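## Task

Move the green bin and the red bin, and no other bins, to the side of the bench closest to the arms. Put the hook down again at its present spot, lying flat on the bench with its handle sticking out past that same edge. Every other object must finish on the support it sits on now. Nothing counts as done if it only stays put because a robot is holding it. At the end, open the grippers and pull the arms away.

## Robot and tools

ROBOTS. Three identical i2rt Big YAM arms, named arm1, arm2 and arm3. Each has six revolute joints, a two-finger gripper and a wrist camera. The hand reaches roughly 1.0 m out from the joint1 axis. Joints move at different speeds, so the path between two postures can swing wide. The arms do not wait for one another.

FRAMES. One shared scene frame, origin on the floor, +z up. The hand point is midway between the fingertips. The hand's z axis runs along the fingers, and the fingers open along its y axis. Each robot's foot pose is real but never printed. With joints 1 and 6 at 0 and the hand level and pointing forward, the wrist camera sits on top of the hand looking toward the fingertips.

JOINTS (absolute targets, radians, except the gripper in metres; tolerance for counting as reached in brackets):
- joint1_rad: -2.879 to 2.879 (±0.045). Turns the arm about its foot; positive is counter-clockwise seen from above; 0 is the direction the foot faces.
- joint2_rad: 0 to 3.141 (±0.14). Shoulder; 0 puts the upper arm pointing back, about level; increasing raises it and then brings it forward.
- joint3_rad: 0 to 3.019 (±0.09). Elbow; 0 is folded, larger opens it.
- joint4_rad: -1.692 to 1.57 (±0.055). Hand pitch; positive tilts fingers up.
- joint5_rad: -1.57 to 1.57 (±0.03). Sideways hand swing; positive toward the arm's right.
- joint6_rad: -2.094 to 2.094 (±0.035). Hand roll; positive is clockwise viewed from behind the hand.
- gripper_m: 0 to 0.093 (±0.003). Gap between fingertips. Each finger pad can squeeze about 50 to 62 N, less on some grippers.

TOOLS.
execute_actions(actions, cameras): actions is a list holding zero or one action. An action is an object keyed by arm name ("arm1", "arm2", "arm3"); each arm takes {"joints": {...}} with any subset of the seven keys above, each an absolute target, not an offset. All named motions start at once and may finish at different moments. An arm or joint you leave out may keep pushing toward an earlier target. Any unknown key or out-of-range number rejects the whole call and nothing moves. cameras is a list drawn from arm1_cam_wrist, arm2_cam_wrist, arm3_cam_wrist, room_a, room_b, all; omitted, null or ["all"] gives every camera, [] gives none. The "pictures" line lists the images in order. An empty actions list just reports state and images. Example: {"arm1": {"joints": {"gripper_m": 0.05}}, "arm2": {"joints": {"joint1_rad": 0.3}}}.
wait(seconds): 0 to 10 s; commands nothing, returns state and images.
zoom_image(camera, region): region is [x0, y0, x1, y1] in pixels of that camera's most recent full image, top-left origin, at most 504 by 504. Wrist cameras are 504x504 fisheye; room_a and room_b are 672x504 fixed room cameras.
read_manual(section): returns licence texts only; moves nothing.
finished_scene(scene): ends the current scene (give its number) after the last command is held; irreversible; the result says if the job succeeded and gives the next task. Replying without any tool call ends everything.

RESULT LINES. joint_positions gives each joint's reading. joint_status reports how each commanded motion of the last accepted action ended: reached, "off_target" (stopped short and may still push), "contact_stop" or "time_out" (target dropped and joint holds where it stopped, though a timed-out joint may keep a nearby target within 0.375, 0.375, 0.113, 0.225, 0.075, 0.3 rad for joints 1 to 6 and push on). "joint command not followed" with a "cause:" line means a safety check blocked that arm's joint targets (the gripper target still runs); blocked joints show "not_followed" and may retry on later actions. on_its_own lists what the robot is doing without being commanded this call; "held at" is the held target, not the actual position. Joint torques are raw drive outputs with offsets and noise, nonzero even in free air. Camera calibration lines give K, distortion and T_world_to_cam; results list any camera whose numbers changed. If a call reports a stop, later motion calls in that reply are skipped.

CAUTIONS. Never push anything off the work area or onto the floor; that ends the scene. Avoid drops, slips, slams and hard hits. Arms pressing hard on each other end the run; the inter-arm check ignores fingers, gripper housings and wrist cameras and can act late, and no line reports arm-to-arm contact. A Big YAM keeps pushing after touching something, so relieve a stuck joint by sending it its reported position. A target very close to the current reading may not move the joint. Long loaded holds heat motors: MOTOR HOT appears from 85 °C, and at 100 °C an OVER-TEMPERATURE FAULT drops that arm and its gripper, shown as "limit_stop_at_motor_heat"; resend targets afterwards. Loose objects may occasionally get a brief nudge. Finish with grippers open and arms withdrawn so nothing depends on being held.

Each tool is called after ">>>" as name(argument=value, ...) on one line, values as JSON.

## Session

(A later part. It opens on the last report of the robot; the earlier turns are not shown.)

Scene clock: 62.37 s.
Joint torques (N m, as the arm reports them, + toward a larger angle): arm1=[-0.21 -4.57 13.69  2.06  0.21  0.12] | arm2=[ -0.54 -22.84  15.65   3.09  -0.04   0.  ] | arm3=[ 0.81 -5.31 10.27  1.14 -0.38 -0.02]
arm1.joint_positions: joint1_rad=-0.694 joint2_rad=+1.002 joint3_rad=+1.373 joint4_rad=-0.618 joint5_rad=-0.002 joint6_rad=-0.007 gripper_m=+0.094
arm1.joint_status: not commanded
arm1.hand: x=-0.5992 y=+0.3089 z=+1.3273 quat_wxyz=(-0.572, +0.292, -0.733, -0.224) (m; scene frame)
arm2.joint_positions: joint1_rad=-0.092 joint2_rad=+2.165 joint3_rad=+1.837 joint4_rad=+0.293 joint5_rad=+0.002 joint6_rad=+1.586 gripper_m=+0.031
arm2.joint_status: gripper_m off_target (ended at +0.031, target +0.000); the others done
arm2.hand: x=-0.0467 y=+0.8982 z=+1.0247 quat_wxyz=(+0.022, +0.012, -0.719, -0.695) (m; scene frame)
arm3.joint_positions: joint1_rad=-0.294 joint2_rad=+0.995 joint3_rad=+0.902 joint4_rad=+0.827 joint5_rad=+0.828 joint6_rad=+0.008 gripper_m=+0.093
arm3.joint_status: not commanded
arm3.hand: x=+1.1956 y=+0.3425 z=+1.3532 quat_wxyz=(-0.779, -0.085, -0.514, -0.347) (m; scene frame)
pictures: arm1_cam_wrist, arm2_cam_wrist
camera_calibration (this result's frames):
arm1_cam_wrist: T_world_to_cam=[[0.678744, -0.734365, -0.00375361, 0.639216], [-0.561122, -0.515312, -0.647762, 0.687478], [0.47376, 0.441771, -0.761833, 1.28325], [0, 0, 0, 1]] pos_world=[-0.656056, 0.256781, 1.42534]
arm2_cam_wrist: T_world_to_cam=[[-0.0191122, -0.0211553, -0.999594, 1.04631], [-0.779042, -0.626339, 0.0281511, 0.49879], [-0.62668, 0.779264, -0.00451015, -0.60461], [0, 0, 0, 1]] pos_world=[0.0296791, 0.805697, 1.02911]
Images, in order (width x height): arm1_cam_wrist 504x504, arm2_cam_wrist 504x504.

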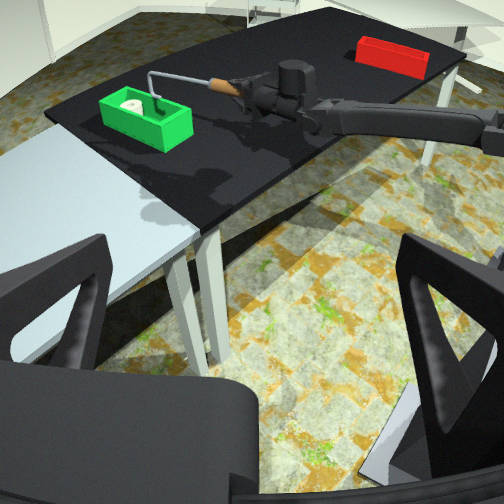

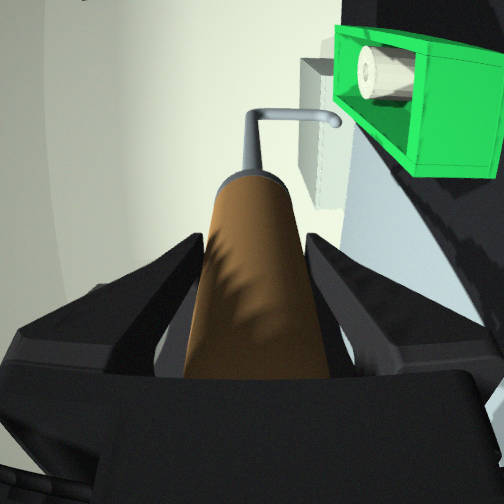

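>>> execute_actions(actions=[{"arm2":{"joints":{"gripper_m":0.0,"joint1_rad":-0.12,"joint4_rad":0.21}}}], cameras=["arm2_cam_wrist","arm1_cam_wrist"])

Scene clock: 63.33 s.
Joint torques (N m, as the arm reports them, + toward a larger angle): arm1=[-0.27 -4.58 13.69  2.05  0.21  0.12] | arm2=[ -0.49 -22.28  15.6    2.71  -0.01   0.  ] | arm3=[-0.39 -5.13 10.18  1.08 -0.27  0.  ]
arm1.joint_positions: joint1_rad=-0.694 joint2_rad=+1.002 joint3_rad=+1.373 joint4_rad=-0.618 joint5_rad=-0.002 joint6_rad=-0.007 gripper_m=+0.094
arm1.joint_status: not commanded
arm1.hand: x=-0.5992 y=+0.3089 z=+1.3273 quat_wxyz=(-0.572, +0.292, -0.733, -0.224) (m; scene frame)
arm2.joint_positions: joint1_rad=-0.121 joint2_rad=+2.165 joint3_rad=+1.838 joint4_rad=+0.184 joint5_rad=+0.001 joint6_rad=+1.586 gripper_m=+0.031
arm2.joint_status: gripper_m off_target (ended at +0.031, target +0.000); the others done
arm2.hand: x=-0.0200 y=+0.8969 z=+0.9989 quat_wxyz=(+0.011, +0.002, -0.755, -0.655) (m; scene frame)
arm3.joint_positions: joint1_rad=-0.294 joint2_rad=+0.995 joint3_rad=+0.902 joint4_rad=+0.827 joint5_rad=+0.828 joint6_rad=+0.008 gripper_m=+0.093
arm3.joint_status: not commanded
arm3.hand: x=+1.1956 y=+0.3425 z=+1.3532 quat_wxyz=(-0.779, -0.085, -0.514, -0.347) (m; scene frame)
pictures: arm1_cam_wrist, arm2_cam_wrist
camera_calibration (this result's frames):
arm1_cam_wrist: T_world_to_cam=[[0.678744, -0.734365, -0.00375361, 0.639216], [-0.561122, -0.515312, -0.647762, 0.687478], [0.47376, 0.441771, -0.761833, 1.28325], [0, 0, 0, 1]] pos_world=[-0.656056, 0.256781, 1.42534]
arm2_cam_wrist: T_world_to_cam=[[-0.0175635, -0.128117, -0.991604, 1.10904], [-0.797301, -0.59665, 0.09121, 0.429488], [-0.603326, 0.792209, -0.0916682, -0.511021], [0, 0, 0, 1]] pos_world=[0.0535979, 0.803175, 1.01371]
Images, in order (width x height): arm1_cam_wrist 504x504, arm2_cam_wrist 504x504.

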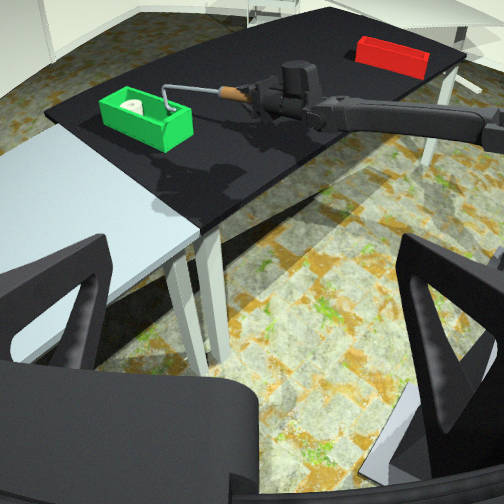

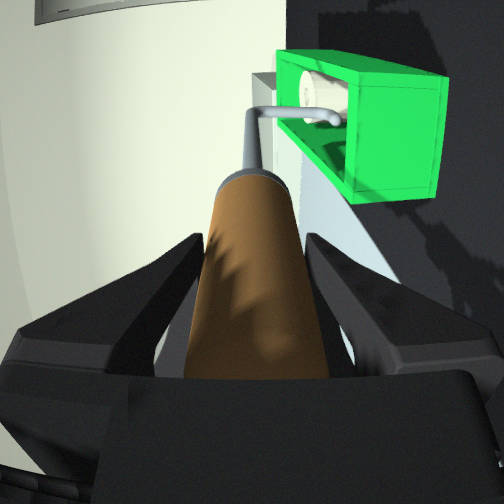

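>>> execute_actions(actions=[{"arm2":{"joints":{"gripper_m":0.0,"joint1_rad":-0.10,"joint2_rad":2.24,"joint3_rad":1.96,"joint4_rad":0.25}}}], cameras=["arm2_cam_wrist","arm1_cam_wrist"])

Scene clock: 64.60 s.
Joint torques (N m, as the arm reports them, + toward a larger angle): arm1=[-0.26 -4.59 13.69  2.06  0.21  0.12] | arm2=[ -0.78 -23.13  13.88   2.61  -0.02  -0.06] | arm3=[-0.53 -5.5  10.07  1.01 -0.35  0.01]
arm1.joint_positions: joint1_rad=-0.694 joint2_rad=+1.002 joint3_rad=+1.373 joint4_rad=-0.618 joint5_rad=-0.002 joint6_rad=-0.007 gripper_m=+0.094
arm1.joint_status: not commanded
arm1.hand: x=-0.5992 y=+0.3089 z=+1.3273 quat_wxyz=(-0.572, +0.292, -0.733, -0.224) (m; scene frame)
arm2.joint_positions: joint1_rad=-0.102 joint2_rad=+2.298 joint3_rad=+1.896 joint4_rad=+0.224 joint5_rad=+0.001 joint6_rad=+1.590 gripper_m=+0.031
arm2.joint_status: gripper_m off_target (ended at +0.031, target +0.000); the others done
arm2.hand: x=-0.0386 y=+0.9190 z=+0.9252 quat_wxyz=(+0.018, +0.008, -0.767, -0.642) (m; scene frame)
arm3.joint_positions: joint1_rad=-0.294 joint2_rad=+0.995 joint3_rad=+0.902 joint4_rad=+0.827 joint5_rad=+0.828 joint6_rad=+0.008 gripper_m=+0.093
arm3.joint_status: not commanded
arm3.hand: x=+1.1956 y=+0.3425 z=+1.3532 quat_wxyz=(-0.779, -0.085, -0.514, -0.347) (m; scene frame)
pictures: arm1_cam_wrist, arm2_cam_wrist
camera_calibration (this result's frames):
arm1_cam_wrist: T_world_to_cam=[[0.678744, -0.734365, -0.00375361, 0.639216], [-0.561122, -0.515312, -0.647762, 0.687478], [0.47376, 0.441771, -0.761833, 1.28325], [0, 0, 0, 1]] pos_world=[-0.656056, 0.256781, 1.42534]
arm2_cam_wrist: T_world_to_cam=[[-0.0174071, -0.163279, -0.986426, 1.06593], [-0.785463, -0.608218, 0.114537, 0.424105], [-0.618663, 0.776795, -0.117663, -0.508911], [0, 0, 0, 1]] pos_world=[0.0368294, 0.827312, 0.943003]
Images, in order (width x height): arm1_cam_wrist 504x504, arm2_cam_wrist 504x504.

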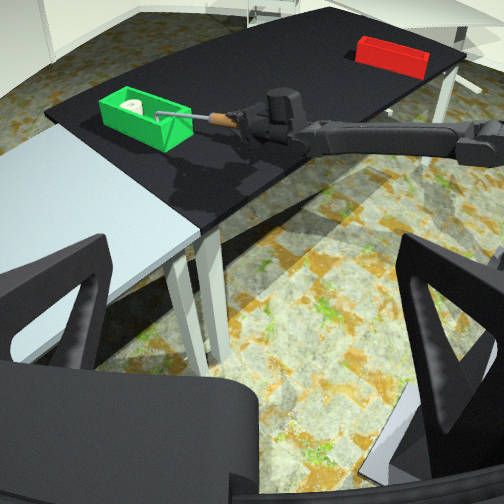

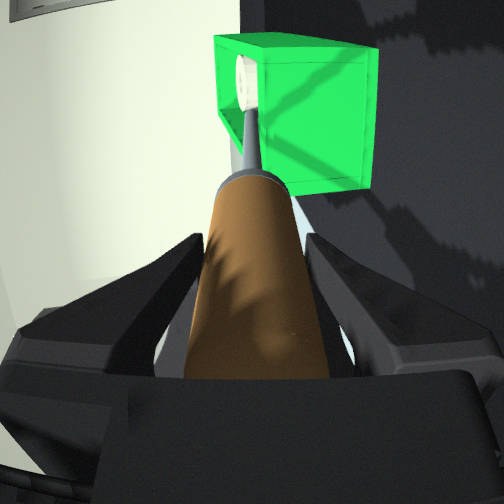

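>>> execute_actions(actions=[{"arm2":{"joints":{"gripper_m":0.0,"joint2_rad":2.1,"joint3_rad":1.70,"joint4_rad":0.33}}}], cameras=[])

>>> execute_actions(actions=[{"arm2":{"joints":{"gripper_m":0.0,"joint2_rad":1.99,"joint3_rad":1.48,"joint4_rad":0.415}}}], cameras=["arm1_cam_wrist"])

>>> execute_actions(actions=[{"arm2":{"joints":{"gripper_m":0.0,"joint2_rad":1.78,"joint3_rad":1.135,"joint4_rad":0.55}}}], cameras=["arm1_cam_wrist"])

>>> execute_actions(actions=[{"arm2":{"joints":{"gripper_m":0.0,"joint2_rad":1.60,"joint3_rad":0.90,"joint4_rad":0.62}}}], cameras=["arm1_cam_wrist","arm2_cam_wrist"])

Scene clock: 67.43 s.
Joint torques (N m, as the arm reports them, + toward a larger angle): arm1=[-0.23 -4.59 13.69  2.06  0.21  0.12] | arm2=[ -0.61 -20.67  10.73   3.58  -0.02  -0.05] | arm3=[ 0.48 -5.42 10.01  0.97 -0.35 -0.04]
arm1.joint_positions: joint1_rad=-0.694 joint2_rad=+1.002 joint3_rad=+1.373 joint4_rad=-0.618 joint5_rad=-0.002 joint6_rad=-0.007 gripper_m=+0.094
arm1.joint_status: not commanded
arm1.hand: x=-0.5992 y=+0.3089 z=+1.3273 quat_wxyz=(-0.572, +0.292, -0.733, -0.224) (m; scene frame)
arm2.joint_positions: joint1_rad=-0.102 joint2_rad=+2.148 joint3_rad=+1.671 joint4_rad=+0.280 joint5_rad=+0.001 joint6_rad=+1.590 gripper_m=+0.031
arm2.joint_status: gripper_m off_target (ended at +0.031, target +0.000); the others done
arm2.hand: x=-0.0365 y=+0.8671 z=+0.9376 quat_wxyz=(+0.018, +0.008, -0.773, -0.634) (m; scene frame)
arm3.joint_positions: joint1_rad=-0.294 joint2_rad=+0.995 joint3_rad=+0.902 joint4_rad=+0.827 joint5_rad=+0.828 joint6_rad=+0.008 gripper_m=+0.093
arm3.joint_status: not commanded
arm3.hand: x=+1.1956 y=+0.3425 z=+1.3532 quat_wxyz=(-0.779, -0.085, -0.514, -0.347) (m; scene frame)
pictures: none
No camera images: the call's "cameras" was empty. Leave "cameras" out to get every camera's image.

Scene clock: 68.30 s.
Joint torques (N m, as the arm reports them, + toward a larger angle): arm1=[-0.25 -4.59 13.7   2.05  0.21  0.12] | arm2=[ -0.51 -19.18   9.6    3.36  -0.01  -0.06] | arm3=[-0.5  -5.44 10.28  0.93 -0.33 -0.07]
arm1.joint_positions: joint1_rad=-0.694 joint2_rad=+1.002 joint3_rad=+1.373 joint4_rad=-0.618 joint5_rad=-0.002 joint6_rad=-0.007 gripper_m=+0.094
arm1.joint_status: not commanded
arm1.hand: x=-0.5992 y=+0.3089 z=+1.3273 quat_wxyz=(-0.572, +0.292, -0.733, -0.224) (m; scene frame)
arm2.joint_positions: joint1_rad=-0.102 joint2_rad=+2.040 joint3_rad=+1.460 joint4_rad=+0.371 joint5_rad=+0.001 joint6_rad=+1.590 gripper_m=+0.031
arm2.joint_status: gripper_m off_target (ended at +0.031, target +0.000); the others done
arm2.hand: x=-0.0344 y=+0.8149 z=+0.9271 quat_wxyz=(+0.018, +0.008, -0.777, -0.629) (m; scene frame)
arm3.joint_positions: joint1_rad=-0.294 joint2_rad=+0.995 joint3_rad=+0.902 joint4_rad=+0.827 joint5_rad=+0.828 joint6_rad=+0.008 gripper_m=+0.093
arm3.joint_status: not commanded
arm3.hand: x=+1.1956 y=+0.3425 z=+1.3532 quat_wxyz=(-0.779, -0.085, -0.514, -0.347) (m; scene frame)
pictures: arm1_cam_wrist
camera_calibration (this result's frames):
arm1_cam_wrist: T_world_to_cam=[[0.678744, -0.734365, -0.00375361, 0.639216], [-0.561122, -0.515312, -0.647762, 0.687478], [0.47376, 0.441771, -0.761833, 1.28325], [0, 0, 0, 1]] pos_world=[-0.656056, 0.256781, 1.42534]
Images, in order (width x height): arm1_cam_wrist 504x504.

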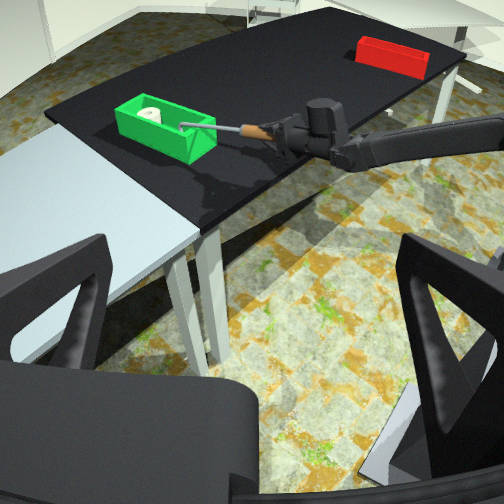

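Scene clock: 69.47 s.
Joint torques (N m, as the arm reports them, + toward a larger angle): arm1=[-0.24 -4.56 13.7   2.06  0.21  0.12] | arm2=[ -0.56 -14.82   9.59   3.44  -0.01  -0.04] | arm3=[ 0.69 -4.63 10.05  1.   -0.37 -0.04]
arm1.joint_positions: joint1_rad=-0.694 joint2_rad=+1.002 joint3_rad=+1.373 joint4_rad=-0.618 joint5_rad=-0.002 joint6_rad=-0.007 gripper_m=+0.094
arm1.joint_status: not commanded
arm1.hand: x=-0.5992 y=+0.3089 z=+1.3273 quat_wxyz=(-0.572, +0.292, -0.733, -0.224) (m; scene frame)
arm2.joint_positions: joint1_rad=-0.102 joint2_rad=+1.815 joint3_rad=+1.108 joint4_rad=+0.503 joint5_rad=+0.001 joint6_rad=+1.590 gripper_m=+0.031
arm2.joint_status: gripper_m off_target (ended at +0.031, target +0.000); the others done
arm2.hand: x=-0.0302 y=+0.7117 z=+0.9338 quat_wxyz=(+0.018, +0.008, -0.775, -0.632) (m; scene frame)
arm3.joint_positions: joint1_rad=-0.294 joint2_rad=+0.995 joint3_rad=+0.902 joint4_rad=+0.827 joint5_rad=+0.828 joint6_rad=+0.008 gripper_m=+0.093
arm3.joint_status: not commanded
arm3.hand: x=+1.1956 y=+0.3425 z=+1.3532 quat_wxyz=(-0.779, -0.085, -0.514, -0.347) (m; scene frame)
pictures: arm1_cam_wrist
camera_calibration (this result's frames):
arm1_cam_wrist: T_world_to_cam=[[0.678744, -0.734365, -0.00375361, 0.639216], [-0.561122, -0.515312, -0.647762, 0.687478], [0.47376, 0.441771, -0.761833, 1.28325], [0, 0, 0, 1]] pos_world=[-0.656056, 0.256781, 1.42534]
Images, in order (width x height): arm1_cam_wrist 504x504.

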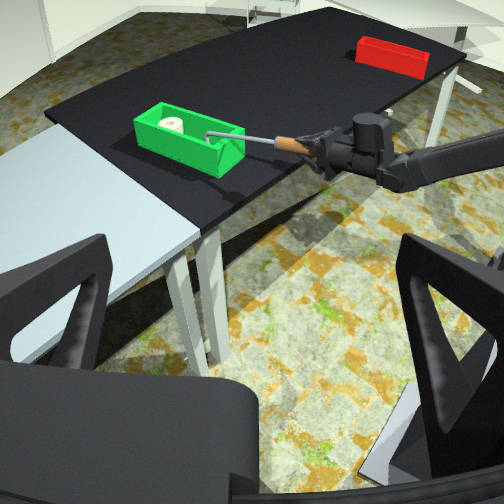

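Scene clock: 70.37 s.
Joint torques (N m, as the arm reports them, + toward a larger angle): arm1=[-0.25 -4.59 13.69  2.06  0.21  0.12] | arm2=[ -0.51 -12.26   9.07   3.76  -0.01  -0.05] | arm3=[-0.55 -5.39 10.05  0.94 -0.4  -0.04]
arm1.joint_positions: joint1_rad=-0.694 joint2_rad=+1.002 joint3_rad=+1.373 joint4_rad=-0.618 joint5_rad=-0.002 joint6_rad=-0.007 gripper_m=+0.094
arm1.joint_status: not commanded
arm1.hand: x=-0.5992 y=+0.3089 z=+1.3273 quat_wxyz=(-0.572, +0.292, -0.733, -0.224) (m; scene frame)
arm2.joint_positions: joint1_rad=-0.102 joint2_rad=+1.634 joint3_rad=+0.875 joint4_rad=+0.567 joint5_rad=+0.001 joint6_rad=+1.590 gripper_m=+0.031
arm2.joint_status: gripper_m off_target (ended at +0.031, target +0.000); the others done
arm2.hand: x=-0.0271 y=+0.6333 z=+0.9441 quat_wxyz=(+0.018, +0.008, -0.771, -0.636) (m; scene frame)
arm3.joint_positions: joint1_rad=-0.294 joint2_rad=+0.995 joint3_rad=+0.902 joint4_rad=+0.827 joint5_rad=+0.828 joint6_rad=+0.008 gripper_m=+0.093
arm3.joint_status: not commanded
arm3.hand: x=+1.1956 y=+0.3425 z=+1.3532 quat_wxyz=(-0.779, -0.085, -0.514, -0.347) (m; scene frame)
pictures: arm1_cam_wrist, arm2_cam_wrist
camera_calibration (this result's frames):
arm1_cam_wrist: T_world_to_cam=[[0.678744, -0.734365, -0.00375361, 0.639216], [-0.561122, -0.515312, -0.647762, 0.687478], [0.47376, 0.441771, -0.761833, 1.28325], [0, 0, 0, 1]] pos_world=[-0.656056, 0.256781, 1.42534]
arm2_cam_wrist: T_world_to_cam=[[-0.0168321, -0.177549, -0.983968, 1.04492], [-0.785542, -0.606486, 0.122873, 0.248241], [-0.618579, 0.775017, -0.129264, -0.265491], [0, 0, 0, 1]] pos_world=[0.0483646, 0.541838, 0.963343]
Images, in order (width x height): arm1_cam_wrist 504x504, arm2_cam_wrist 504x504.

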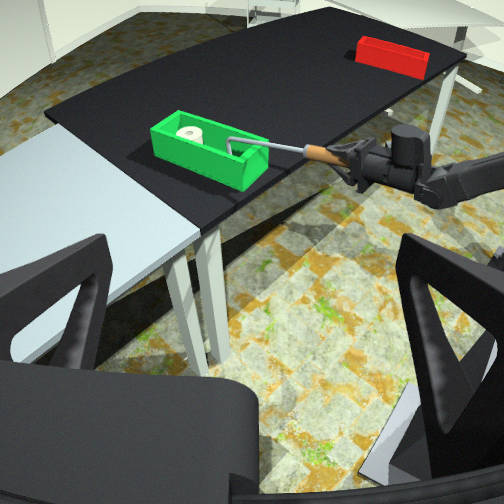

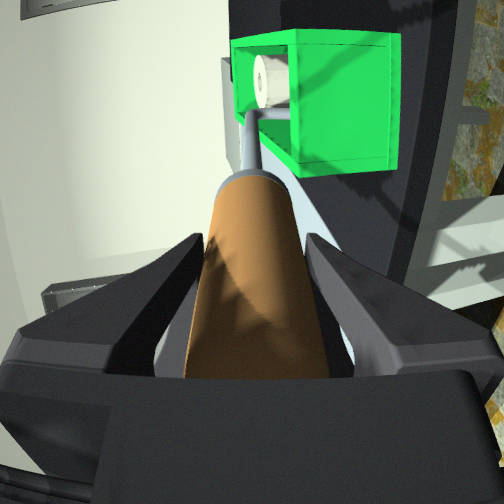

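About 3 cm left.

>>> execute_actions(actions=[{"arm2":{"joints":{"gripper_m":0.0,"joint2_rad":1.54,"joint3_rad":0.81,"joint4_rad":0.64}}}], cameras=["arm1_cam_wrist"])

>>> execute_actions(actions=[{"arm2":{"joints":{"gripper_m":0.0,"joint2_rad":1.60,"joint3_rad":0.90}}}], cameras=[])

>>> execute_actions(actions=[{"arm2":{"joints":{"gripper_m":0.0,"joint3_rad":1.03,"joint4_rad":0.82}}}], cameras=["arm1_cam_wrist"])

Scene clock: 71.50 s.
Joint torques (N m, as the arm reports them, + toward a larger angle): arm1=[-0.23 -4.59 13.69  2.06  0.21  0.12] | arm2=[ -0.62 -12.1    9.18   3.57  -0.02  -0.05] | arm3=[-0.02 -5.47 10.11  1.03 -0.33  0.01]
arm1.joint_positions: joint1_rad=-0.694 joint2_rad=+1.002 joint3_rad=+1.373 joint4_rad=-0.618 joint5_rad=-0.002 joint6_rad=-0.007 gripper_m=+0.094
arm1.joint_status: not commanded
arm1.hand: x=-0.5992 y=+0.3089 z=+1.3273 quat_wxyz=(-0.572, +0.292, -0.733, -0.224) (m; scene frame)
arm2.joint_positions: joint1_rad=-0.102 joint2_rad=+1.584 joint3_rad=+0.781 joint4_rad=+0.590 joint5_rad=+0.001 joint6_rad=+1.590 gripper_m=+0.031
arm2.joint_status: gripper_m off_target (ended at +0.031, target +0.000); the others done
arm2.hand: x=-0.0258 y=+0.6017 z=+0.9315 quat_wxyz=(+0.018, +0.008, -0.778, -0.628) (m; scene frame)
arm3.joint_positions: joint1_rad=-0.294 joint2_rad=+0.995 joint3_rad=+0.902 joint4_rad=+0.827 joint5_rad=+0.828 joint6_rad=+0.008 gripper_m=+0.093
arm3.joint_status: not commanded
arm3.hand: x=+1.1956 y=+0.3425 z=+1.3532 quat_wxyz=(-0.779, -0.085, -0.514, -0.347) (m; scene frame)
pictures: arm1_cam_wrist
camera_calibration (this result's frames):
arm1_cam_wrist: T_world_to_cam=[[0.678744, -0.734365, -0.00375361, 0.639216], [-0.561122, -0.515312, -0.647762, 0.687478], [0.47376, 0.441771, -0.761833, 1.28325], [0, 0, 0, 1]] pos_world=[-0.656056, 0.256781, 1.42534]
Images, in order (width x height): arm1_cam_wrist 504x504.

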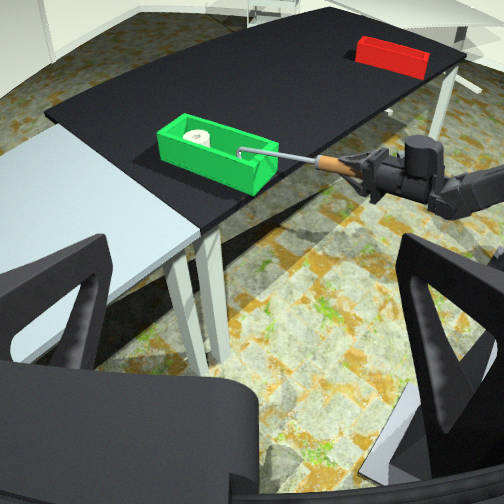

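Scene clock: 72.23 s.
Joint torques (N m, as the arm reports them, + toward a larger angle): arm1=[-0.24 -4.57 13.7   2.06  0.21  0.12] | arm2=[ -0.71 -12.16  12.56   3.59  -0.01  -0.06] | arm3=[ 0.12 -5.52 10.25  0.93 -0.34 -0.03]
arm1.joint_positions: joint1_rad=-0.694 joint2_rad=+1.002 joint3_rad=+1.373 joint4_rad=-0.618 joint5_rad=-0.002 joint6_rad=-0.007 gripper_m=+0.094
arm1.joint_status: not commanded
arm1.hand: x=-0.5992 y=+0.3089 z=+1.3273 quat_wxyz=(-0.572, +0.292, -0.733, -0.224) (m; scene frame)
arm2.joint_positions: joint1_rad=-0.102 joint2_rad=+1.636 joint3_rad=+0.830 joint4_rad=+0.590 joint5_rad=+0.001 joint6_rad=+1.590 gripper_m=+0.031
arm2.joint_status: gripper_m off_target (ended at +0.031, target +0.000); the others done
arm2.hand: x=-0.0265 y=+0.6205 z=+0.9258 quat_wxyz=(+0.018, +0.008, -0.779, -0.627) (m; scene frame)
arm3.joint_positions: joint1_rad=-0.294 joint2_rad=+0.995 joint3_rad=+0.902 joint4_rad=+0.827 joint5_rad=+0.828 joint6_rad=+0.008 gripper_m=+0.093
arm3.joint_status: not commanded
arm3.hand: x=+1.1956 y=+0.3425 z=+1.3532 quat_wxyz=(-0.779, -0.085, -0.514, -0.347) (m; scene frame)
pictures: none
No camera images: the call's "cameras" was empty. Leave "cameras" out to get every camera's image.

Scene clock: 73.23 s.
Joint torques (N m, as the arm reports them, + toward a larger angle): arm1=[-0.23 -4.6  13.7   2.06  0.21  0.12] | arm2=[ -0.42 -12.57  11.72   3.25  -0.05  -0.05] | arm3=[-0.17 -5.28 10.23  0.81 -0.37 -0.02]
arm1.joint_positions: joint1_rad=-0.694 joint2_rad=+1.002 joint3_rad=+1.373 joint4_rad=-0.618 joint5_rad=-0.002 joint6_rad=-0.007 gripper_m=+0.094
arm1.joint_status: not commanded
arm1.hand: x=-0.5992 y=+0.3089 z=+1.3273 quat_wxyz=(-0.572, +0.292, -0.733, -0.224) (m; scene frame)
arm2.joint_positions: joint1_rad=-0.102 joint2_rad=+1.632 joint3_rad=+0.979 joint4_rad=+0.778 joint5_rad=+0.001 joint6_rad=+1.590 gripper_m=+0.031
arm2.joint_status: gripper_m off_target (ended at +0.031, target +0.000); the others done
arm2.hand: x=-0.0283 y=+0.6613 z=+1.0531 quat_wxyz=(+0.022, +0.007, -0.661, -0.750) (m; scene frame)
arm3.joint_positions: joint1_rad=-0.294 joint2_rad=+0.995 joint3_rad=+0.902 joint4_rad=+0.827 joint5_rad=+0.828 joint6_rad=+0.008 gripper_m=+0.093
arm3.joint_status: not commanded
arm3.hand: x=+1.1956 y=+0.3425 z=+1.3532 quat_wxyz=(-0.779, -0.085, -0.514, -0.347) (m; scene frame)
pictures: arm1_cam_wrist
camera_calibration (this result's frames):
arm1_cam_wrist: T_world_to_cam=[[0.678744, -0.734365, -0.00375361, 0.639216], [-0.561122, -0.515312, -0.647762, 0.687478], [0.47376, 0.441771, -0.761833, 1.28325], [0, 0, 0, 1]] pos_world=[-0.656056, 0.256781, 1.42534]
Images, in order (width x height): arm1_cam_wrist 504x504.

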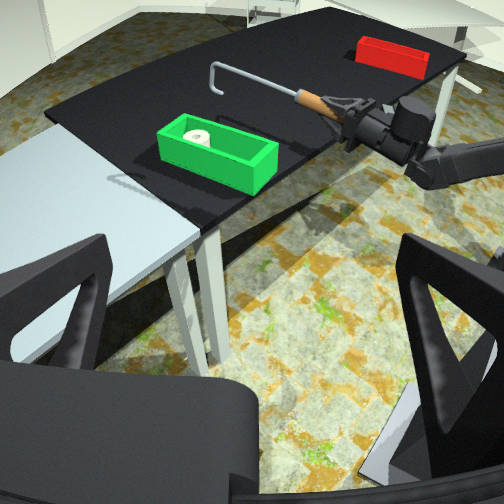

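>>> execute_actions(actions=[{"arm2":{"joints":{"gripper_m":0.0,"joint1_rad":-0.78,"joint3_rad":1.15,"joint4_rad":0.75,"joint5_rad":-0.645}}}], cameras=[])

>>> execute_actions(actions=[{"arm2":{"joints":{"gripper_m":0.0,"joint2_rad":2.25,"joint3_rad":1.84,"joint4_rad":0.55}}}], cameras=[])

>>> execute_actions(actions=[{"arm2":{"joints":{"gripper_m":0.0,"joint2_rad":2.37,"joint3_rad":1.87,"joint4_rad":0.63}}}], cameras=["arm2_cam_wrist"])

Scene clock: 75.20 s.
Joint torques (N m, as the arm reports them, + toward a larger angle): arm1=[-0.25 -4.57 13.69  2.06  0.21  0.12] | arm2=[ -1.05 -13.95  12.92   2.59   0.1   -0.05] | arm3=[-0.48 -4.52 10.16  0.98 -0.36  0.01]
arm1.joint_positions: joint1_rad=-0.694 joint2_rad=+1.002 joint3_rad=+1.373 joint4_rad=-0.618 joint5_rad=-0.002 joint6_rad=-0.007 gripper_m=+0.094
arm1.joint_status: not commanded
arm1.hand: x=-0.5992 y=+0.3089 z=+1.3273 quat_wxyz=(-0.572, +0.292, -0.733, -0.224) (m; scene frame)
arm2.joint_positions: joint1_rad=-0.778 joint2_rad=+1.643 joint3_rad=+1.090 joint4_rad=+0.722 joint5_rad=-0.646 joint6_rad=+1.590 gripper_m=+0.031
arm2.joint_status: gripper_m off_target (ended at +0.031, target +0.000); the others done
arm2.hand: x=+0.3008 y=+0.5862 z=+1.0887 quat_wxyz=(-0.025, +0.034, -0.657, -0.753) (m; scene frame)
arm3.joint_positions: joint1_rad=-0.294 joint2_rad=+0.995 joint3_rad=+0.902 joint4_rad=+0.827 joint5_rad=+0.828 joint6_rad=+0.008 gripper_m=+0.093
arm3.joint_status: not commanded
arm3.hand: x=+1.1956 y=+0.3425 z=+1.3532 quat_wxyz=(-0.779, -0.085, -0.514, -0.347) (m; scene frame)
pictures: none
No camera images: the call's "cameras" was empty. Leave "cameras" out to get every camera's image.

Scene clock: 76.83 s.
Joint torques (N m, as the arm reports them, + toward a larger angle): arm1=[-0.24 -4.58 13.69  2.06  0.21  0.12] | arm2=[ -1.24 -22.72  14.05   2.59  -0.08  -0.08] | arm3=[ 0.3  -5.59 10.26  1.05 -0.39 -0.04]
arm1.joint_positions: joint1_rad=-0.694 joint2_rad=+1.002 joint3_rad=+1.373 joint4_rad=-0.618 joint5_rad=-0.002 joint6_rad=-0.007 gripper_m=+0.094
arm1.joint_status: not commanded
arm1.hand: x=-0.5992 y=+0.3089 z=+1.3273 quat_wxyz=(-0.572, +0.292, -0.733, -0.224) (m; scene frame)
arm2.joint_positions: joint1_rad=-0.779 joint2_rad=+2.312 joint3_rad=+1.767 joint4_rad=+0.522 joint5_rad=-0.643 joint6_rad=+1.592 gripper_m=+0.031
arm2.joint_status: gripper_m off_target (ended at +0.031, target +0.000); the others done
arm2.hand: x=+0.4300 y=+0.7590 z=+0.9117 quat_wxyz=(+0.014, -0.010, -0.713, -0.701) (m; scene frame)
arm3.joint_positions: joint1_rad=-0.294 joint2_rad=+0.995 joint3_rad=+0.902 joint4_rad=+0.827 joint5_rad=+0.828 joint6_rad=+0.008 gripper_m=+0.093
arm3.joint_status: not commanded
arm3.hand: x=+1.1956 y=+0.3425 z=+1.3532 quat_wxyz=(-0.779, -0.085, -0.514, -0.347) (m; scene frame)
pictures: none
No camera images: the call's "cameras" was empty. Leave "cameras" out to get every camera's image.

Scene clock: 77.87 s.
Joint torques (N m, as the arm reports them, + toward a larger angle): arm1=[-0.23 -4.57 13.7   2.06  0.21  0.12] | arm2=[ -0.72 -21.48  12.61   2.51  -0.07  -0.09] | arm3=[ 0.09 -5.55 10.29  0.96 -0.38  0.02]
arm1.joint_positions: joint1_rad=-0.694 joint2_rad=+1.002 joint3_rad=+1.373 joint4_rad=-0.618 joint5_rad=-0.002 joint6_rad=-0.007 gripper_m=+0.094
arm1.joint_status: not commanded
arm1.hand: x=-0.5992 y=+0.3089 z=+1.3273 quat_wxyz=(-0.572, +0.292, -0.733, -0.224) (m; scene frame)
arm2.joint_positions: joint1_rad=-0.779 joint2_rad=+2.417 joint3_rad=+1.811 joint4_rad=+0.605 joint5_rad=-0.643 joint6_rad=+1.593 gripper_m=+0.031
arm2.joint_status: gripper_m off_target (ended at +0.031, target +0.000); the others done
arm2.hand: x=+0.4365 y=+0.7672 z=+0.8638 quat_wxyz=(+0.010, -0.005, -0.707, -0.707) (m; scene frame)
arm3.joint_positions: joint1_rad=-0.294 joint2_rad=+0.995 joint3_rad=+0.902 joint4_rad=+0.827 joint5_rad=+0.828 joint6_rad=+0.008 gripper_m=+0.093
arm3.joint_status: not commanded
arm3.hand: x=+1.1956 y=+0.3425 z=+1.3532 quat_wxyz=(-0.779, -0.085, -0.514, -0.347) (m; scene frame)
pictures: arm2_cam_wrist
camera_calibration (this result's frames):
arm2_cam_wrist: T_world_to_cam=[[-0.0276453, 0.0147813, -0.999509, 0.868026], [-0.804748, -0.593463, 0.013482, 0.796383], [-0.592973, 0.804725, 0.0283017, -0.262995], [0, 0, 0, 1]] pos_world=[0.508936, 0.671433, 0.864306]
Images, in order (width x height): arm2_cam_wrist 504x504.

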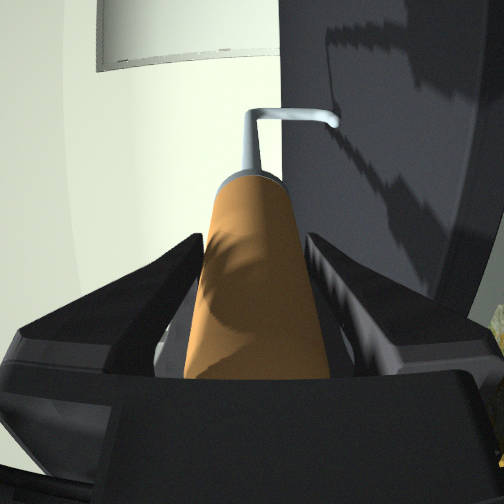

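>>> execute_actions(actions=[{"arm2":{"joints":{"gripper_m":0.0,"joint2_rad":2.42,"joint4_rad":0.68,"joint6_rad":0.65}}}], cameras=[])

>>> execute_actions(actions=[{"arm2":{"joints":{"gripper_m":0.0,"joint2_rad":2.50,"joint3_rad":1.85,"joint4_rad":0.72,"joint6_rad":0}}}], cameras=["arm2_cam_wrist"])

Scene clock: 80.00 s.
Joint torques (N m, as the arm reports them, + toward a larger angle): arm1=[-0.24 -4.56 13.69  2.06  0.21  0.12] | arm2=[ -0.82 -20.31  12.     2.26   0.21  -0.28] | arm3=[ 0.12 -4.81 10.02  0.85 -0.36 -0.06]
arm1.joint_positions: joint1_rad=-0.694 joint2_rad=+1.002 joint3_rad=+1.373 joint4_rad=-0.618 joint5_rad=-0.002 joint6_rad=-0.007 gripper_m=+0.094
arm1.joint_status: not commanded
arm1.hand: x=-0.5992 y=+0.3089 z=+1.3273 quat_wxyz=(-0.572, +0.292, -0.733, -0.224) (m; scene frame)
arm2.joint_positions: joint1_rad=-0.778 joint2_rad=+2.437 joint3_rad=+1.817 joint4_rad=+0.660 joint5_rad=-0.650 joint6_rad=+0.661 gripper_m=+0.031
arm2.joint_status: gripper_m off_target (ended at +0.031, target +0.000); the others done
arm2.hand: x=+0.4352 y=+0.7680 z=+0.8613 quat_wxyz=(-0.319, +0.318, -0.618, -0.644) (m; scene frame)
arm3.joint_positions: joint1_rad=-0.294 joint2_rad=+0.995 joint3_rad=+0.902 joint4_rad=+0.827 joint5_rad=+0.828 joint6_rad=+0.008 gripper_m=+0.093
arm3.joint_status: not commanded
arm3.hand: x=+1.1956 y=+0.3425 z=+1.3532 quat_wxyz=(-0.779, -0.085, -0.514, -0.347) (m; scene frame)
pictures: none
No camera images: the call's "cameras" was empty. Leave "cameras" out to get every camera's image.

Scene clock: 81.57 s.
Joint torques (N m, as the arm reports them, + toward a larger angle): arm1=[-0.28 -4.57 13.7   2.06  0.21  0.12] | arm2=[ -0.97 -20.14   9.97   1.8    0.28  -0.3 ] | arm3=[ 0.09 -5.9   9.98  0.83 -0.33 -0.05]
arm1.joint_positions: joint1_rad=-0.694 joint2_rad=+1.002 joint3_rad=+1.373 joint4_rad=-0.618 joint5_rad=-0.002 joint6_rad=-0.007 gripper_m=+0.094
arm1.joint_status: not commanded
arm1.hand: x=-0.5992 y=+0.3089 z=+1.3273 quat_wxyz=(-0.572, +0.292, -0.733, -0.224) (m; scene frame)
arm2.joint_positions: joint1_rad=-0.777 joint2_rad=+2.515 joint3_rad=+1.817 joint4_rad=+0.712 joint5_rad=-0.652 joint6_rad=+0.017 gripper_m=+0.031
arm2.joint_status: gripper_m off_target (ended at +0.031, target +0.000); the others done
arm2.hand: x=+0.4314 y=+0.7655 z=+0.8056 quat_wxyz=(-0.497, +0.499, -0.495, -0.509) (m; scene frame)
arm3.joint_positions: joint1_rad=-0.294 joint2_rad=+0.995 joint3_rad=+0.902 joint4_rad=+0.827 joint5_rad=+0.828 joint6_rad=+0.008 gripper_m=+0.093
arm3.joint_status: not commanded
arm3.hand: x=+1.1956 y=+0.3425 z=+1.3532 quat_wxyz=(-0.779, -0.085, -0.514, -0.347) (m; scene frame)
pictures: arm2_cam_wrist
camera_calibration (this result's frames):
arm2_cam_wrist: T_world_to_cam=[[0.99943, 0.0310163, -0.0133508, -0.440166], [0.0070514, -0.578354, -0.815756, 1.09832], [-0.0330232, 0.815196, -0.578243, -0.0239695], [0, 0, 0, 1]] pos_world=[0.431378, 0.66841, 0.876225]
Images, in order (width x height): arm2_cam_wrist 504x504.

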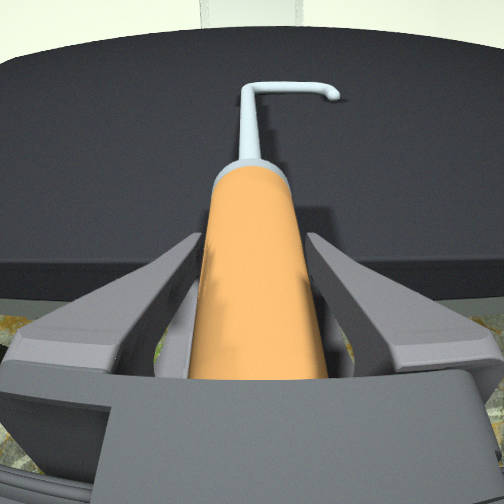

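>>> execute_actions(actions=[{"arm2":{"joints":{"gripper_m":0.093}}}], cameras=[])

>>> execute_actions(actions=[{"arm2":{"joints":{"joint1_rad":-0.87,"joint2_rad":2.31,"joint3_rad":1.42,"joint4_rad":0.92,"joint5_rad":-0.727}}}], cameras=["arm2_cam_wrist"])

>>> execute_actions(actions=[{"arm2":{"joints":{"joint2_rad":0.8,"joint3_rad":0.9}},"arm1":{"joints":{"joint1_rad":0.3,"joint2_rad":0.6}}}], cameras=[])

>>> execute_actions(actions=[{"arm2":{"joints":{"joint1_rad":0.35}},"arm3":{"joints":{"joint1_rad":0.5}}}], cameras=[])

>>> execute_actions(actions=[{"arm3":{"joints":{"joint1_rad":0.886,"joint2_rad":2.0,"joint3_rad":1.3}}}], cameras=[])

>>> execute_actions(actions=[{"arm3":{"joints":{"joint2_rad":2.52,"joint3_rad":1.75,"joint4_rad":0.83}}}], cameras=["arm3_cam_wrist"])

Scene clock: 82.80 s.
Joint torques (N m, as the arm reports them, + toward a larger angle): arm1=[-0.24 -4.6  13.69  2.06  0.21  0.12] | arm2=[ -0.94 -20.11  10.03   1.79   0.21  -0.27] | arm3=[-0.46 -5.37 10.32  0.91 -0.33 -0.03]
arm1.joint_positions: joint1_rad=-0.694 joint2_rad=+1.002 joint3_rad=+1.373 joint4_rad=-0.618 joint5_rad=-0.002 joint6_rad=-0.007 gripper_m=+0.094
arm1.joint_status: not commanded
arm1.hand: x=-0.5992 y=+0.3089 z=+1.3273 quat_wxyz=(-0.572, +0.292, -0.733, -0.224) (m; scene frame)
arm2.joint_positions: joint1_rad=-0.777 joint2_rad=+2.515 joint3_rad=+1.817 joint4_rad=+0.712 joint5_rad=-0.650 joint6_rad=+0.014 gripper_m=+0.093
arm2.joint_status: all done
arm2.hand: x=+0.4320 y=+0.7654 z=+0.8056 quat_wxyz=(-0.498, +0.499, -0.494, -0.508) (m; scene frame)
arm3.joint_positions: joint1_rad=-0.294 joint2_rad=+0.995 joint3_rad=+0.902 joint4_rad=+0.827 joint5_rad=+0.828 joint6_rad=+0.008 gripper_m=+0.093
arm3.joint_status: not commanded
arm3.hand: x=+1.1956 y=+0.3425 z=+1.3532 quat_wxyz=(-0.779, -0.085, -0.514, -0.347) (m; scene frame)
pictures: none
No camera images: the call's "cameras" was empty. Leave "cameras" out to get every camera's image.

Scene clock: 84.10 s.
Joint torques (N m, as the arm reports them, + toward a larger angle): arm1=[-0.27 -4.57 13.69  2.05  0.21  0.12] | arm2=[ -0.74 -17.44   6.73   1.87  -0.16  -0.26] | arm3=[ 0.7  -4.84 10.09  0.91 -0.32  0.  ]
arm1.joint_positions: joint1_rad=-0.694 joint2_rad=+1.002 joint3_rad=+1.373 joint4_rad=-0.618 joint5_rad=-0.002 joint6_rad=-0.007 gripper_m=+0.094
arm1.joint_status: not commanded
arm1.hand: x=-0.5992 y=+0.3089 z=+1.3273 quat_wxyz=(-0.572, +0.292, -0.733, -0.224) (m; scene frame)
arm2.joint_positions: joint1_rad=-0.870 joint2_rad=+2.325 joint3_rad=+1.411 joint4_rad=+0.910 joint5_rad=-0.723 joint6_rad=+0.014 gripper_m=+0.093
arm2.joint_status: all done
arm2.hand: x=+0.4234 y=+0.6497 z=+0.8068 quat_wxyz=(-0.497, +0.495, -0.506, -0.502) (m; scene frame)
arm3.joint_positions: joint1_rad=-0.294 joint2_rad=+0.995 joint3_rad=+0.902 joint4_rad=+0.827 joint5_rad=+0.828 joint6_rad=+0.008 gripper_m=+0.093
arm3.joint_status: not commanded
arm3.hand: x=+1.1956 y=+0.3425 z=+1.3532 quat_wxyz=(-0.779, -0.085, -0.514, -0.347) (m; scene frame)
pictures: arm2_cam_wrist
camera_calibration (this result's frames):
arm2_cam_wrist: T_world_to_cam=[[0.999717, 0.00900099, -0.021999, -0.407479], [-0.0124419, -0.590437, -0.806988, 1.04138], [-0.0202527, 0.807034, -0.590158, 0.0803336], [0, 0, 0, 1]] pos_world=[0.421947, 0.553705, 0.878826]
Images, in order (width x height): arm2_cam_wrist 504x504.

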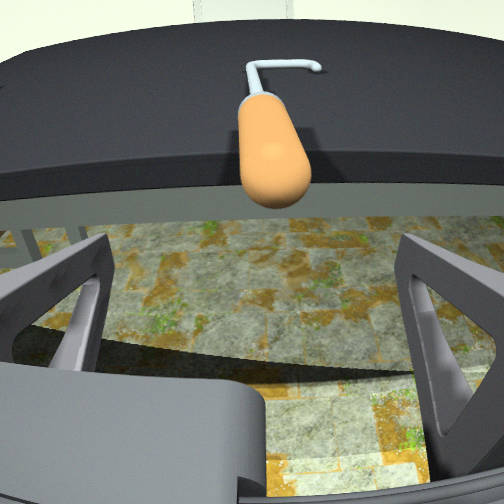

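Scene clock: 86.10 s.
Joint torques (N m, as the arm reports them, + toward a larger angle): arm1=[0.91 2.22 9.34 1.58 0.2  0.12] | arm2=[-0.73 -0.59  8.73  0.46  0.29 -0.19] | arm3=[ 0.32 -5.67 10.03  1.02 -0.35 -0.02]
arm1.joint_positions: joint1_rad=+0.290 joint2_rad=+0.603 joint3_rad=+1.393 joint4_rad=-0.608 joint5_rad=-0.002 joint6_rad=-0.006 gripper_m=+0.094
arm1.joint_status: all done
arm1.hand: x=-0.9849 y=+0.2450 z=+1.4800 quat_wxyz=(-0.499, +0.490, -0.412, -0.584) (m; scene frame)
arm2.joint_positions: joint1_rad=-0.870 joint2_rad=+0.796 joint3_rad=+0.894 joint4_rad=+0.917 joint5_rad=-0.723 joint6_rad=+0.014 gripper_m=+0.093
arm2.joint_status: all done
arm2.hand: x=+0.1076 y=+0.2953 z=+1.4084 quat_wxyz=(-0.778, +0.415, -0.097, -0.462) (m; scene frame)
arm3.joint_positions: joint1_rad=-0.294 joint2_rad=+0.995 joint3_rad=+0.902 joint4_rad=+0.827 joint5_rad=+0.828 joint6_rad=+0.008 gripper_m=+0.093
arm3.joint_status: not commanded
arm3.hand: x=+1.1956 y=+0.3425 z=+1.3532 quat_wxyz=(-0.779, -0.085, -0.514, -0.347) (m; scene frame)
pictures: none
No camera images: the call's "cameras" was empty. Leave "cameras" out to get every camera's image.

Scene clock: 87.70 s.
Joint torques (N m, as the arm reports them, + toward a larger angle): arm1=[0.91 2.21 9.31 1.57 0.2  0.11] | arm2=[-0.32 -0.58  8.83  0.5   0.35 -0.18] | arm3=[ 1.49 -4.93 10.06  0.74 -0.39 -0.01]
arm1.joint_positions: joint1_rad=+0.290 joint2_rad=+0.603 joint3_rad=+1.393 joint4_rad=-0.608 joint5_rad=-0.002 joint6_rad=-0.006 gripper_m=+0.094
arm1.joint_status: not commanded
arm1.hand: x=-0.9849 y=+0.2450 z=+1.4800 quat_wxyz=(-0.499, +0.490, -0.412, -0.584) (m; scene frame)
arm2.joint_positions: joint1_rad=+0.347 joint2_rad=+0.800 joint3_rad=+0.894 joint4_rad=+0.917 joint5_rad=-0.725 joint6_rad=+0.013 gripper_m=+0.093
arm2.joint_status: all done
arm2.hand: x=-0.2414 y=+0.2082 z=+1.4067 quat_wxyz=(-0.373, +0.398, +0.157, -0.823) (m; scene frame)
arm3.joint_positions: joint1_rad=+0.494 joint2_rad=+0.995 joint3_rad=+0.902 joint4_rad=+0.827 joint5_rad=+0.829 joint6_rad=+0.008 gripper_m=+0.093
arm3.joint_status: all done
arm3.hand: x=+0.8888 y=+0.4261 z=+1.3506 quat_wxyz=(-0.585, +0.119, -0.511, -0.618) (m; scene frame)
pictures: none
No camera images: the call's "cameras" was empty. Leave "cameras" out to get every camera's image.

Scene clock: 89.30 s.
Joint torques (N m, as the arm reports them, + toward a larger angle): arm1=[0.93 2.18 9.31 1.58 0.2  0.11] | arm2=[-0.27 -0.66  8.8   0.48  0.35 -0.19] | arm3=[  0.12 -20.09   9.86   1.65   0.05   0.01]
arm1.joint_positions: joint1_rad=+0.290 joint2_rad=+0.603 joint3_rad=+1.393 joint4_rad=-0.608 joint5_rad=-0.002 joint6_rad=-0.006 gripper_m=+0.094
arm1.joint_status: not commanded
arm1.hand: x=-0.9849 y=+0.2450 z=+1.4800 quat_wxyz=(-0.499, +0.490, -0.412, -0.584) (m; scene frame)
arm2.joint_positions: joint1_rad=+0.347 joint2_rad=+0.800 joint3_rad=+0.894 joint4_rad=+0.917 joint5_rad=-0.725 joint6_rad=+0.013 gripper_m=+0.093
arm2.joint_status: not commanded
arm2.hand: x=-0.2414 y=+0.2082 z=+1.4067 quat_wxyz=(-0.373, +0.398, +0.157, -0.823) (m; scene frame)
arm3.joint_positions: joint1_rad=+0.891 joint2_rad=+2.004 joint3_rad=+1.283 joint4_rad=+0.826 joint5_rad=+0.828 joint6_rad=+0.008 gripper_m=+0.093
arm3.joint_status: all done
arm3.hand: x=+0.4950 y=+0.5874 z=+0.9824 quat_wxyz=(-0.493, +0.467, -0.501, -0.537) (m; scene frame)
pictures: none
No camera images: the call's "cameras" was empty. Leave "cameras" out to get every camera's image.

Scene clock: 90.73 s.
Joint torques (N m, as the arm reports them, + toward a larger angle): arm1=[0.91 2.22 9.31 1.57 0.2  0.11] | arm2=[-0.3  -0.61  8.77  0.47  0.35 -0.18] | arm3=[  0.61 -23.74  10.57   1.76   0.03  -0.01]
arm1.joint_positions: joint1_rad=+0.290 joint2_rad=+0.603 joint3_rad=+1.393 joint4_rad=-0.608 joint5_rad=-0.002 joint6_rad=-0.006 gripper_m=+0.094
arm1.joint_status: not commanded
arm1.hand: x=-0.9849 y=+0.2450 z=+1.4800 quat_wxyz=(-0.499, +0.490, -0.412, -0.584) (m; scene frame)
arm2.joint_positions: joint1_rad=+0.347 joint2_rad=+0.800 joint3_rad=+0.894 joint4_rad=+0.917 joint5_rad=-0.725 joint6_rad=+0.013 gripper_m=+0.093
arm2.joint_status: not commanded
arm2.hand: x=-0.2414 y=+0.2082 z=+1.4067 quat_wxyz=(-0.373, +0.398, +0.157, -0.823) (m; scene frame)
arm3.joint_positions: joint1_rad=+0.891 joint2_rad=+2.524 joint3_rad=+1.720 joint4_rad=+0.826 joint5_rad=+0.829 joint6_rad=+0.008 gripper_m=+0.093
arm3.joint_status: all done
arm3.hand: x=+0.4170 y=+0.6571 z=+0.7922 quat_wxyz=(-0.495, +0.496, -0.501, -0.508) (m; scene frame)
pictures: arm3_cam_wrist
camera_calibration (this result's frames):
arm3_cam_wrist: T_world_to_cam=[[0.999234, 0.0345148, -0.0184537, -0.419237], [0.00498935, -0.579986, -0.814611, 1.02941], [-0.038819, 0.813895, -0.579714, 0.0649258], [0, 0, 0, 1]] pos_world=[0.4163, 0.558672, 0.868473]
Images, in order (width x height): arm3_cam_wrist 504x504.

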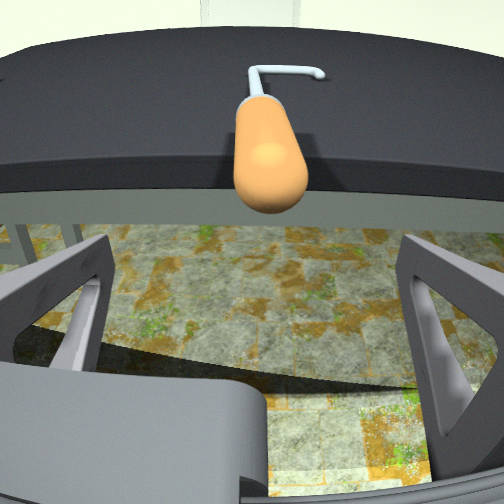

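>>> execute_actions(actions=[{"arm3":{"joints":{"joint1_rad":0.785,"joint2_rad":2.70,"joint3_rad":2.09,"joint4_rad":0.62,"joint5_rad":0.73}}}], cameras=["arm3_cam_wrist"])

Scene clock: 92.17 s.
Joint torques (N m, as the arm reports them, + toward a larger angle): arm1=[0.9  2.23 9.31 1.58 0.2  0.11] | arm2=[-0.34 -0.58  8.79  0.47  0.35 -0.19] | arm3=[  1.2  -23.19  12.09   1.17  -0.17   0.05]
arm1.joint_positions: joint1_rad=+0.290 joint2_rad=+0.603 joint3_rad=+1.393 joint4_rad=-0.608 joint5_rad=-0.002 joint6_rad=-0.006 gripper_m=+0.094
arm1.joint_status: not commanded
arm1.hand: x=-0.9849 y=+0.2450 z=+1.4800 quat_wxyz=(-0.499, +0.490, -0.412, -0.584) (m; scene frame)
arm2.joint_positions: joint1_rad=+0.347 joint2_rad=+0.800 joint3_rad=+0.894 joint4_rad=+0.917 joint5_rad=-0.725 joint6_rad=+0.013 gripper_m=+0.093
arm2.joint_status: not commanded
arm2.hand: x=-0.2414 y=+0.2082 z=+1.4067 quat_wxyz=(-0.373, +0.398, +0.157, -0.823) (m; scene frame)
arm3.joint_positions: joint1_rad=+0.777 joint2_rad=+2.659 joint3_rad=+2.056 joint4_rad=+0.627 joint5_rad=+0.732 joint6_rad=+0.008 gripper_m=+0.093
arm3.joint_status: all done
arm3.hand: x=+0.4321 y=+0.7654 z=+0.8021 quat_wxyz=(-0.500, +0.491, -0.504, -0.505) (m; scene frame)
pictures: arm3_cam_wrist
camera_calibration (this result's frames):
arm3_cam_wrist: T_world_to_cam=[[0.999688, 0.0174073, -0.0179128, -0.425386], [-0.00457307, -0.577475, -0.816396, 1.10382], [-0.0245555, 0.816223, -0.577215, -0.0268034], [0, 0, 0, 1]] pos_world=[0.429643, 0.666708, 0.878059]
Images, in order (width x height): arm3_cam_wrist 504x504.

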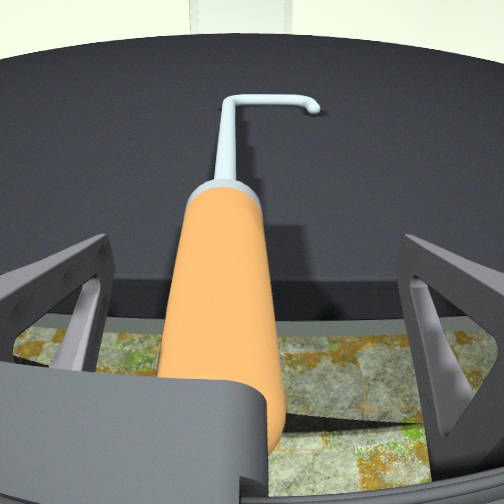

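>>> execute_actions(actions=[{"arm3":{"joints":{"joint1_rad":0.79,"joint2_rad":2.735,"joint3_rad":2.08}}}], cameras=["arm3_cam_wrist"])

Scene clock: 93.10 s.
Joint torques (N m, as the arm reports them, + toward a larger angle): arm1=[0.92 2.22 9.31 1.58 0.2  0.12] | arm2=[-0.26 -0.61  8.79  0.49  0.35 -0.18] | arm3=[  1.54 -21.78  11.03   1.03  -0.11   0.01]
arm1.joint_positions: joint1_rad=+0.290 joint2_rad=+0.603 joint3_rad=+1.393 joint4_rad=-0.608 joint5_rad=-0.002 joint6_rad=-0.006 gripper_m=+0.094
arm1.joint_status: not commanded
arm1.hand: x=-0.9849 y=+0.2450 z=+1.4800 quat_wxyz=(-0.499, +0.490, -0.412, -0.584) (m; scene frame)
arm2.joint_positions: joint1_rad=+0.347 joint2_rad=+0.800 joint3_rad=+0.894 joint4_rad=+0.917 joint5_rad=-0.725 joint6_rad=+0.013 gripper_m=+0.093
arm2.joint_status: not commanded
arm2.hand: x=-0.2414 y=+0.2082 z=+1.4067 quat_wxyz=(-0.373, +0.398, +0.157, -0.823) (m; scene frame)
arm3.joint_positions: joint1_rad=+0.777 joint2_rad=+2.680 joint3_rad=+2.056 joint4_rad=+0.627 joint5_rad=+0.732 joint6_rad=+0.008 gripper_m=+0.093
arm3.joint_status: all done
arm3.hand: x=+0.4337 y=+0.7635 z=+0.7829 quat_wxyz=(-0.500, +0.499, -0.505, -0.497) (m; scene frame)
pictures: arm3_cam_wrist
camera_calibration (this result's frames):
arm3_cam_wrist: T_world_to_cam=[[0.999844, 0.0172649, -0.00380743, -0.438332], [0.00712752, -0.590705, -0.806856, 1.08464], [-0.0161793, 0.806703, -0.590736, -0.0220533], [0, 0, 0, 1]] pos_world=[0.430176, 0.666062, 0.860454]
Images, in order (width x height): arm3_cam_wrist 504x504.

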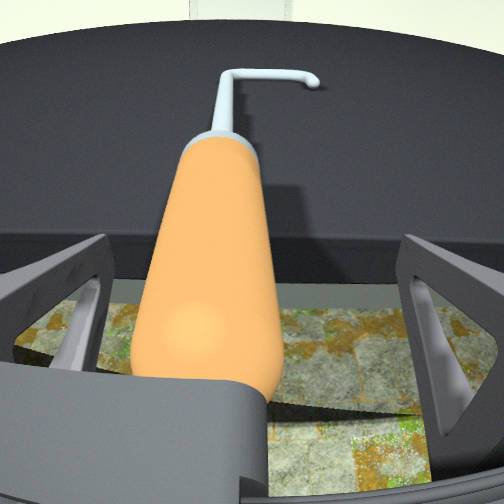

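>>> execute_actions(actions=[{"arm3":{"joints":{"joint1_rad":0.805,"joint2_rad":2.68,"joint4_rad":0.66}}}], cameras=["arm3_cam_wrist"])

Scene clock: 94.00 s.
Joint torques (N m, as the arm reports them, + toward a larger angle): arm1=[0.91 2.21 9.31 1.57 0.2  0.11] | arm2=[-0.37 -0.73  8.81  0.5   0.34 -0.18] | arm3=[  1.61 -26.08  11.3    1.97  -0.09   0.03]
arm1.joint_positions: joint1_rad=+0.290 joint2_rad=+0.603 joint3_rad=+1.393 joint4_rad=-0.608 joint5_rad=-0.002 joint6_rad=-0.006 gripper_m=+0.094
arm1.joint_status: not commanded
arm1.hand: x=-0.9849 y=+0.2450 z=+1.4800 quat_wxyz=(-0.499, +0.490, -0.412, -0.584) (m; scene frame)
arm2.joint_positions: joint1_rad=+0.347 joint2_rad=+0.800 joint3_rad=+0.894 joint4_rad=+0.917 joint5_rad=-0.725 joint6_rad=+0.013 gripper_m=+0.093
arm2.joint_status: not commanded
arm2.hand: x=-0.2414 y=+0.2082 z=+1.4067 quat_wxyz=(-0.373, +0.398, +0.157, -0.823) (m; scene frame)
arm3.joint_positions: joint1_rad=+0.799 joint2_rad=+2.680 joint3_rad=+2.056 joint4_rad=+0.646 joint5_rad=+0.732 joint6_rad=+0.008 gripper_m=+0.093
arm3.joint_status: all done
arm3.hand: x=+0.4175 y=+0.7522 z=+0.7868 quat_wxyz=(-0.494, +0.497, -0.499, -0.509) (m; scene frame)
pictures: arm3_cam_wrist
camera_calibration (this result's frames):
arm3_cam_wrist: T_world_to_cam=[[0.999101, 0.0391062, -0.0163835, -0.428097], [0.00930122, -0.579146, -0.81517, 1.07814], [-0.0413666, 0.814285, -0.578989, -0.0153603], [0, 0, 0, 1]] pos_world=[0.417048, 0.65365, 0.862961]
Images, in order (width x height): arm3_cam_wrist 504x504.

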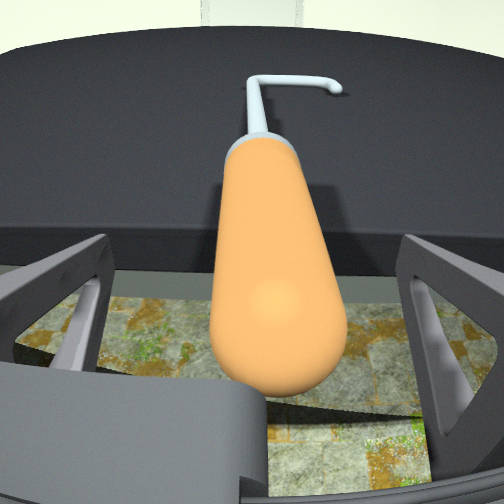

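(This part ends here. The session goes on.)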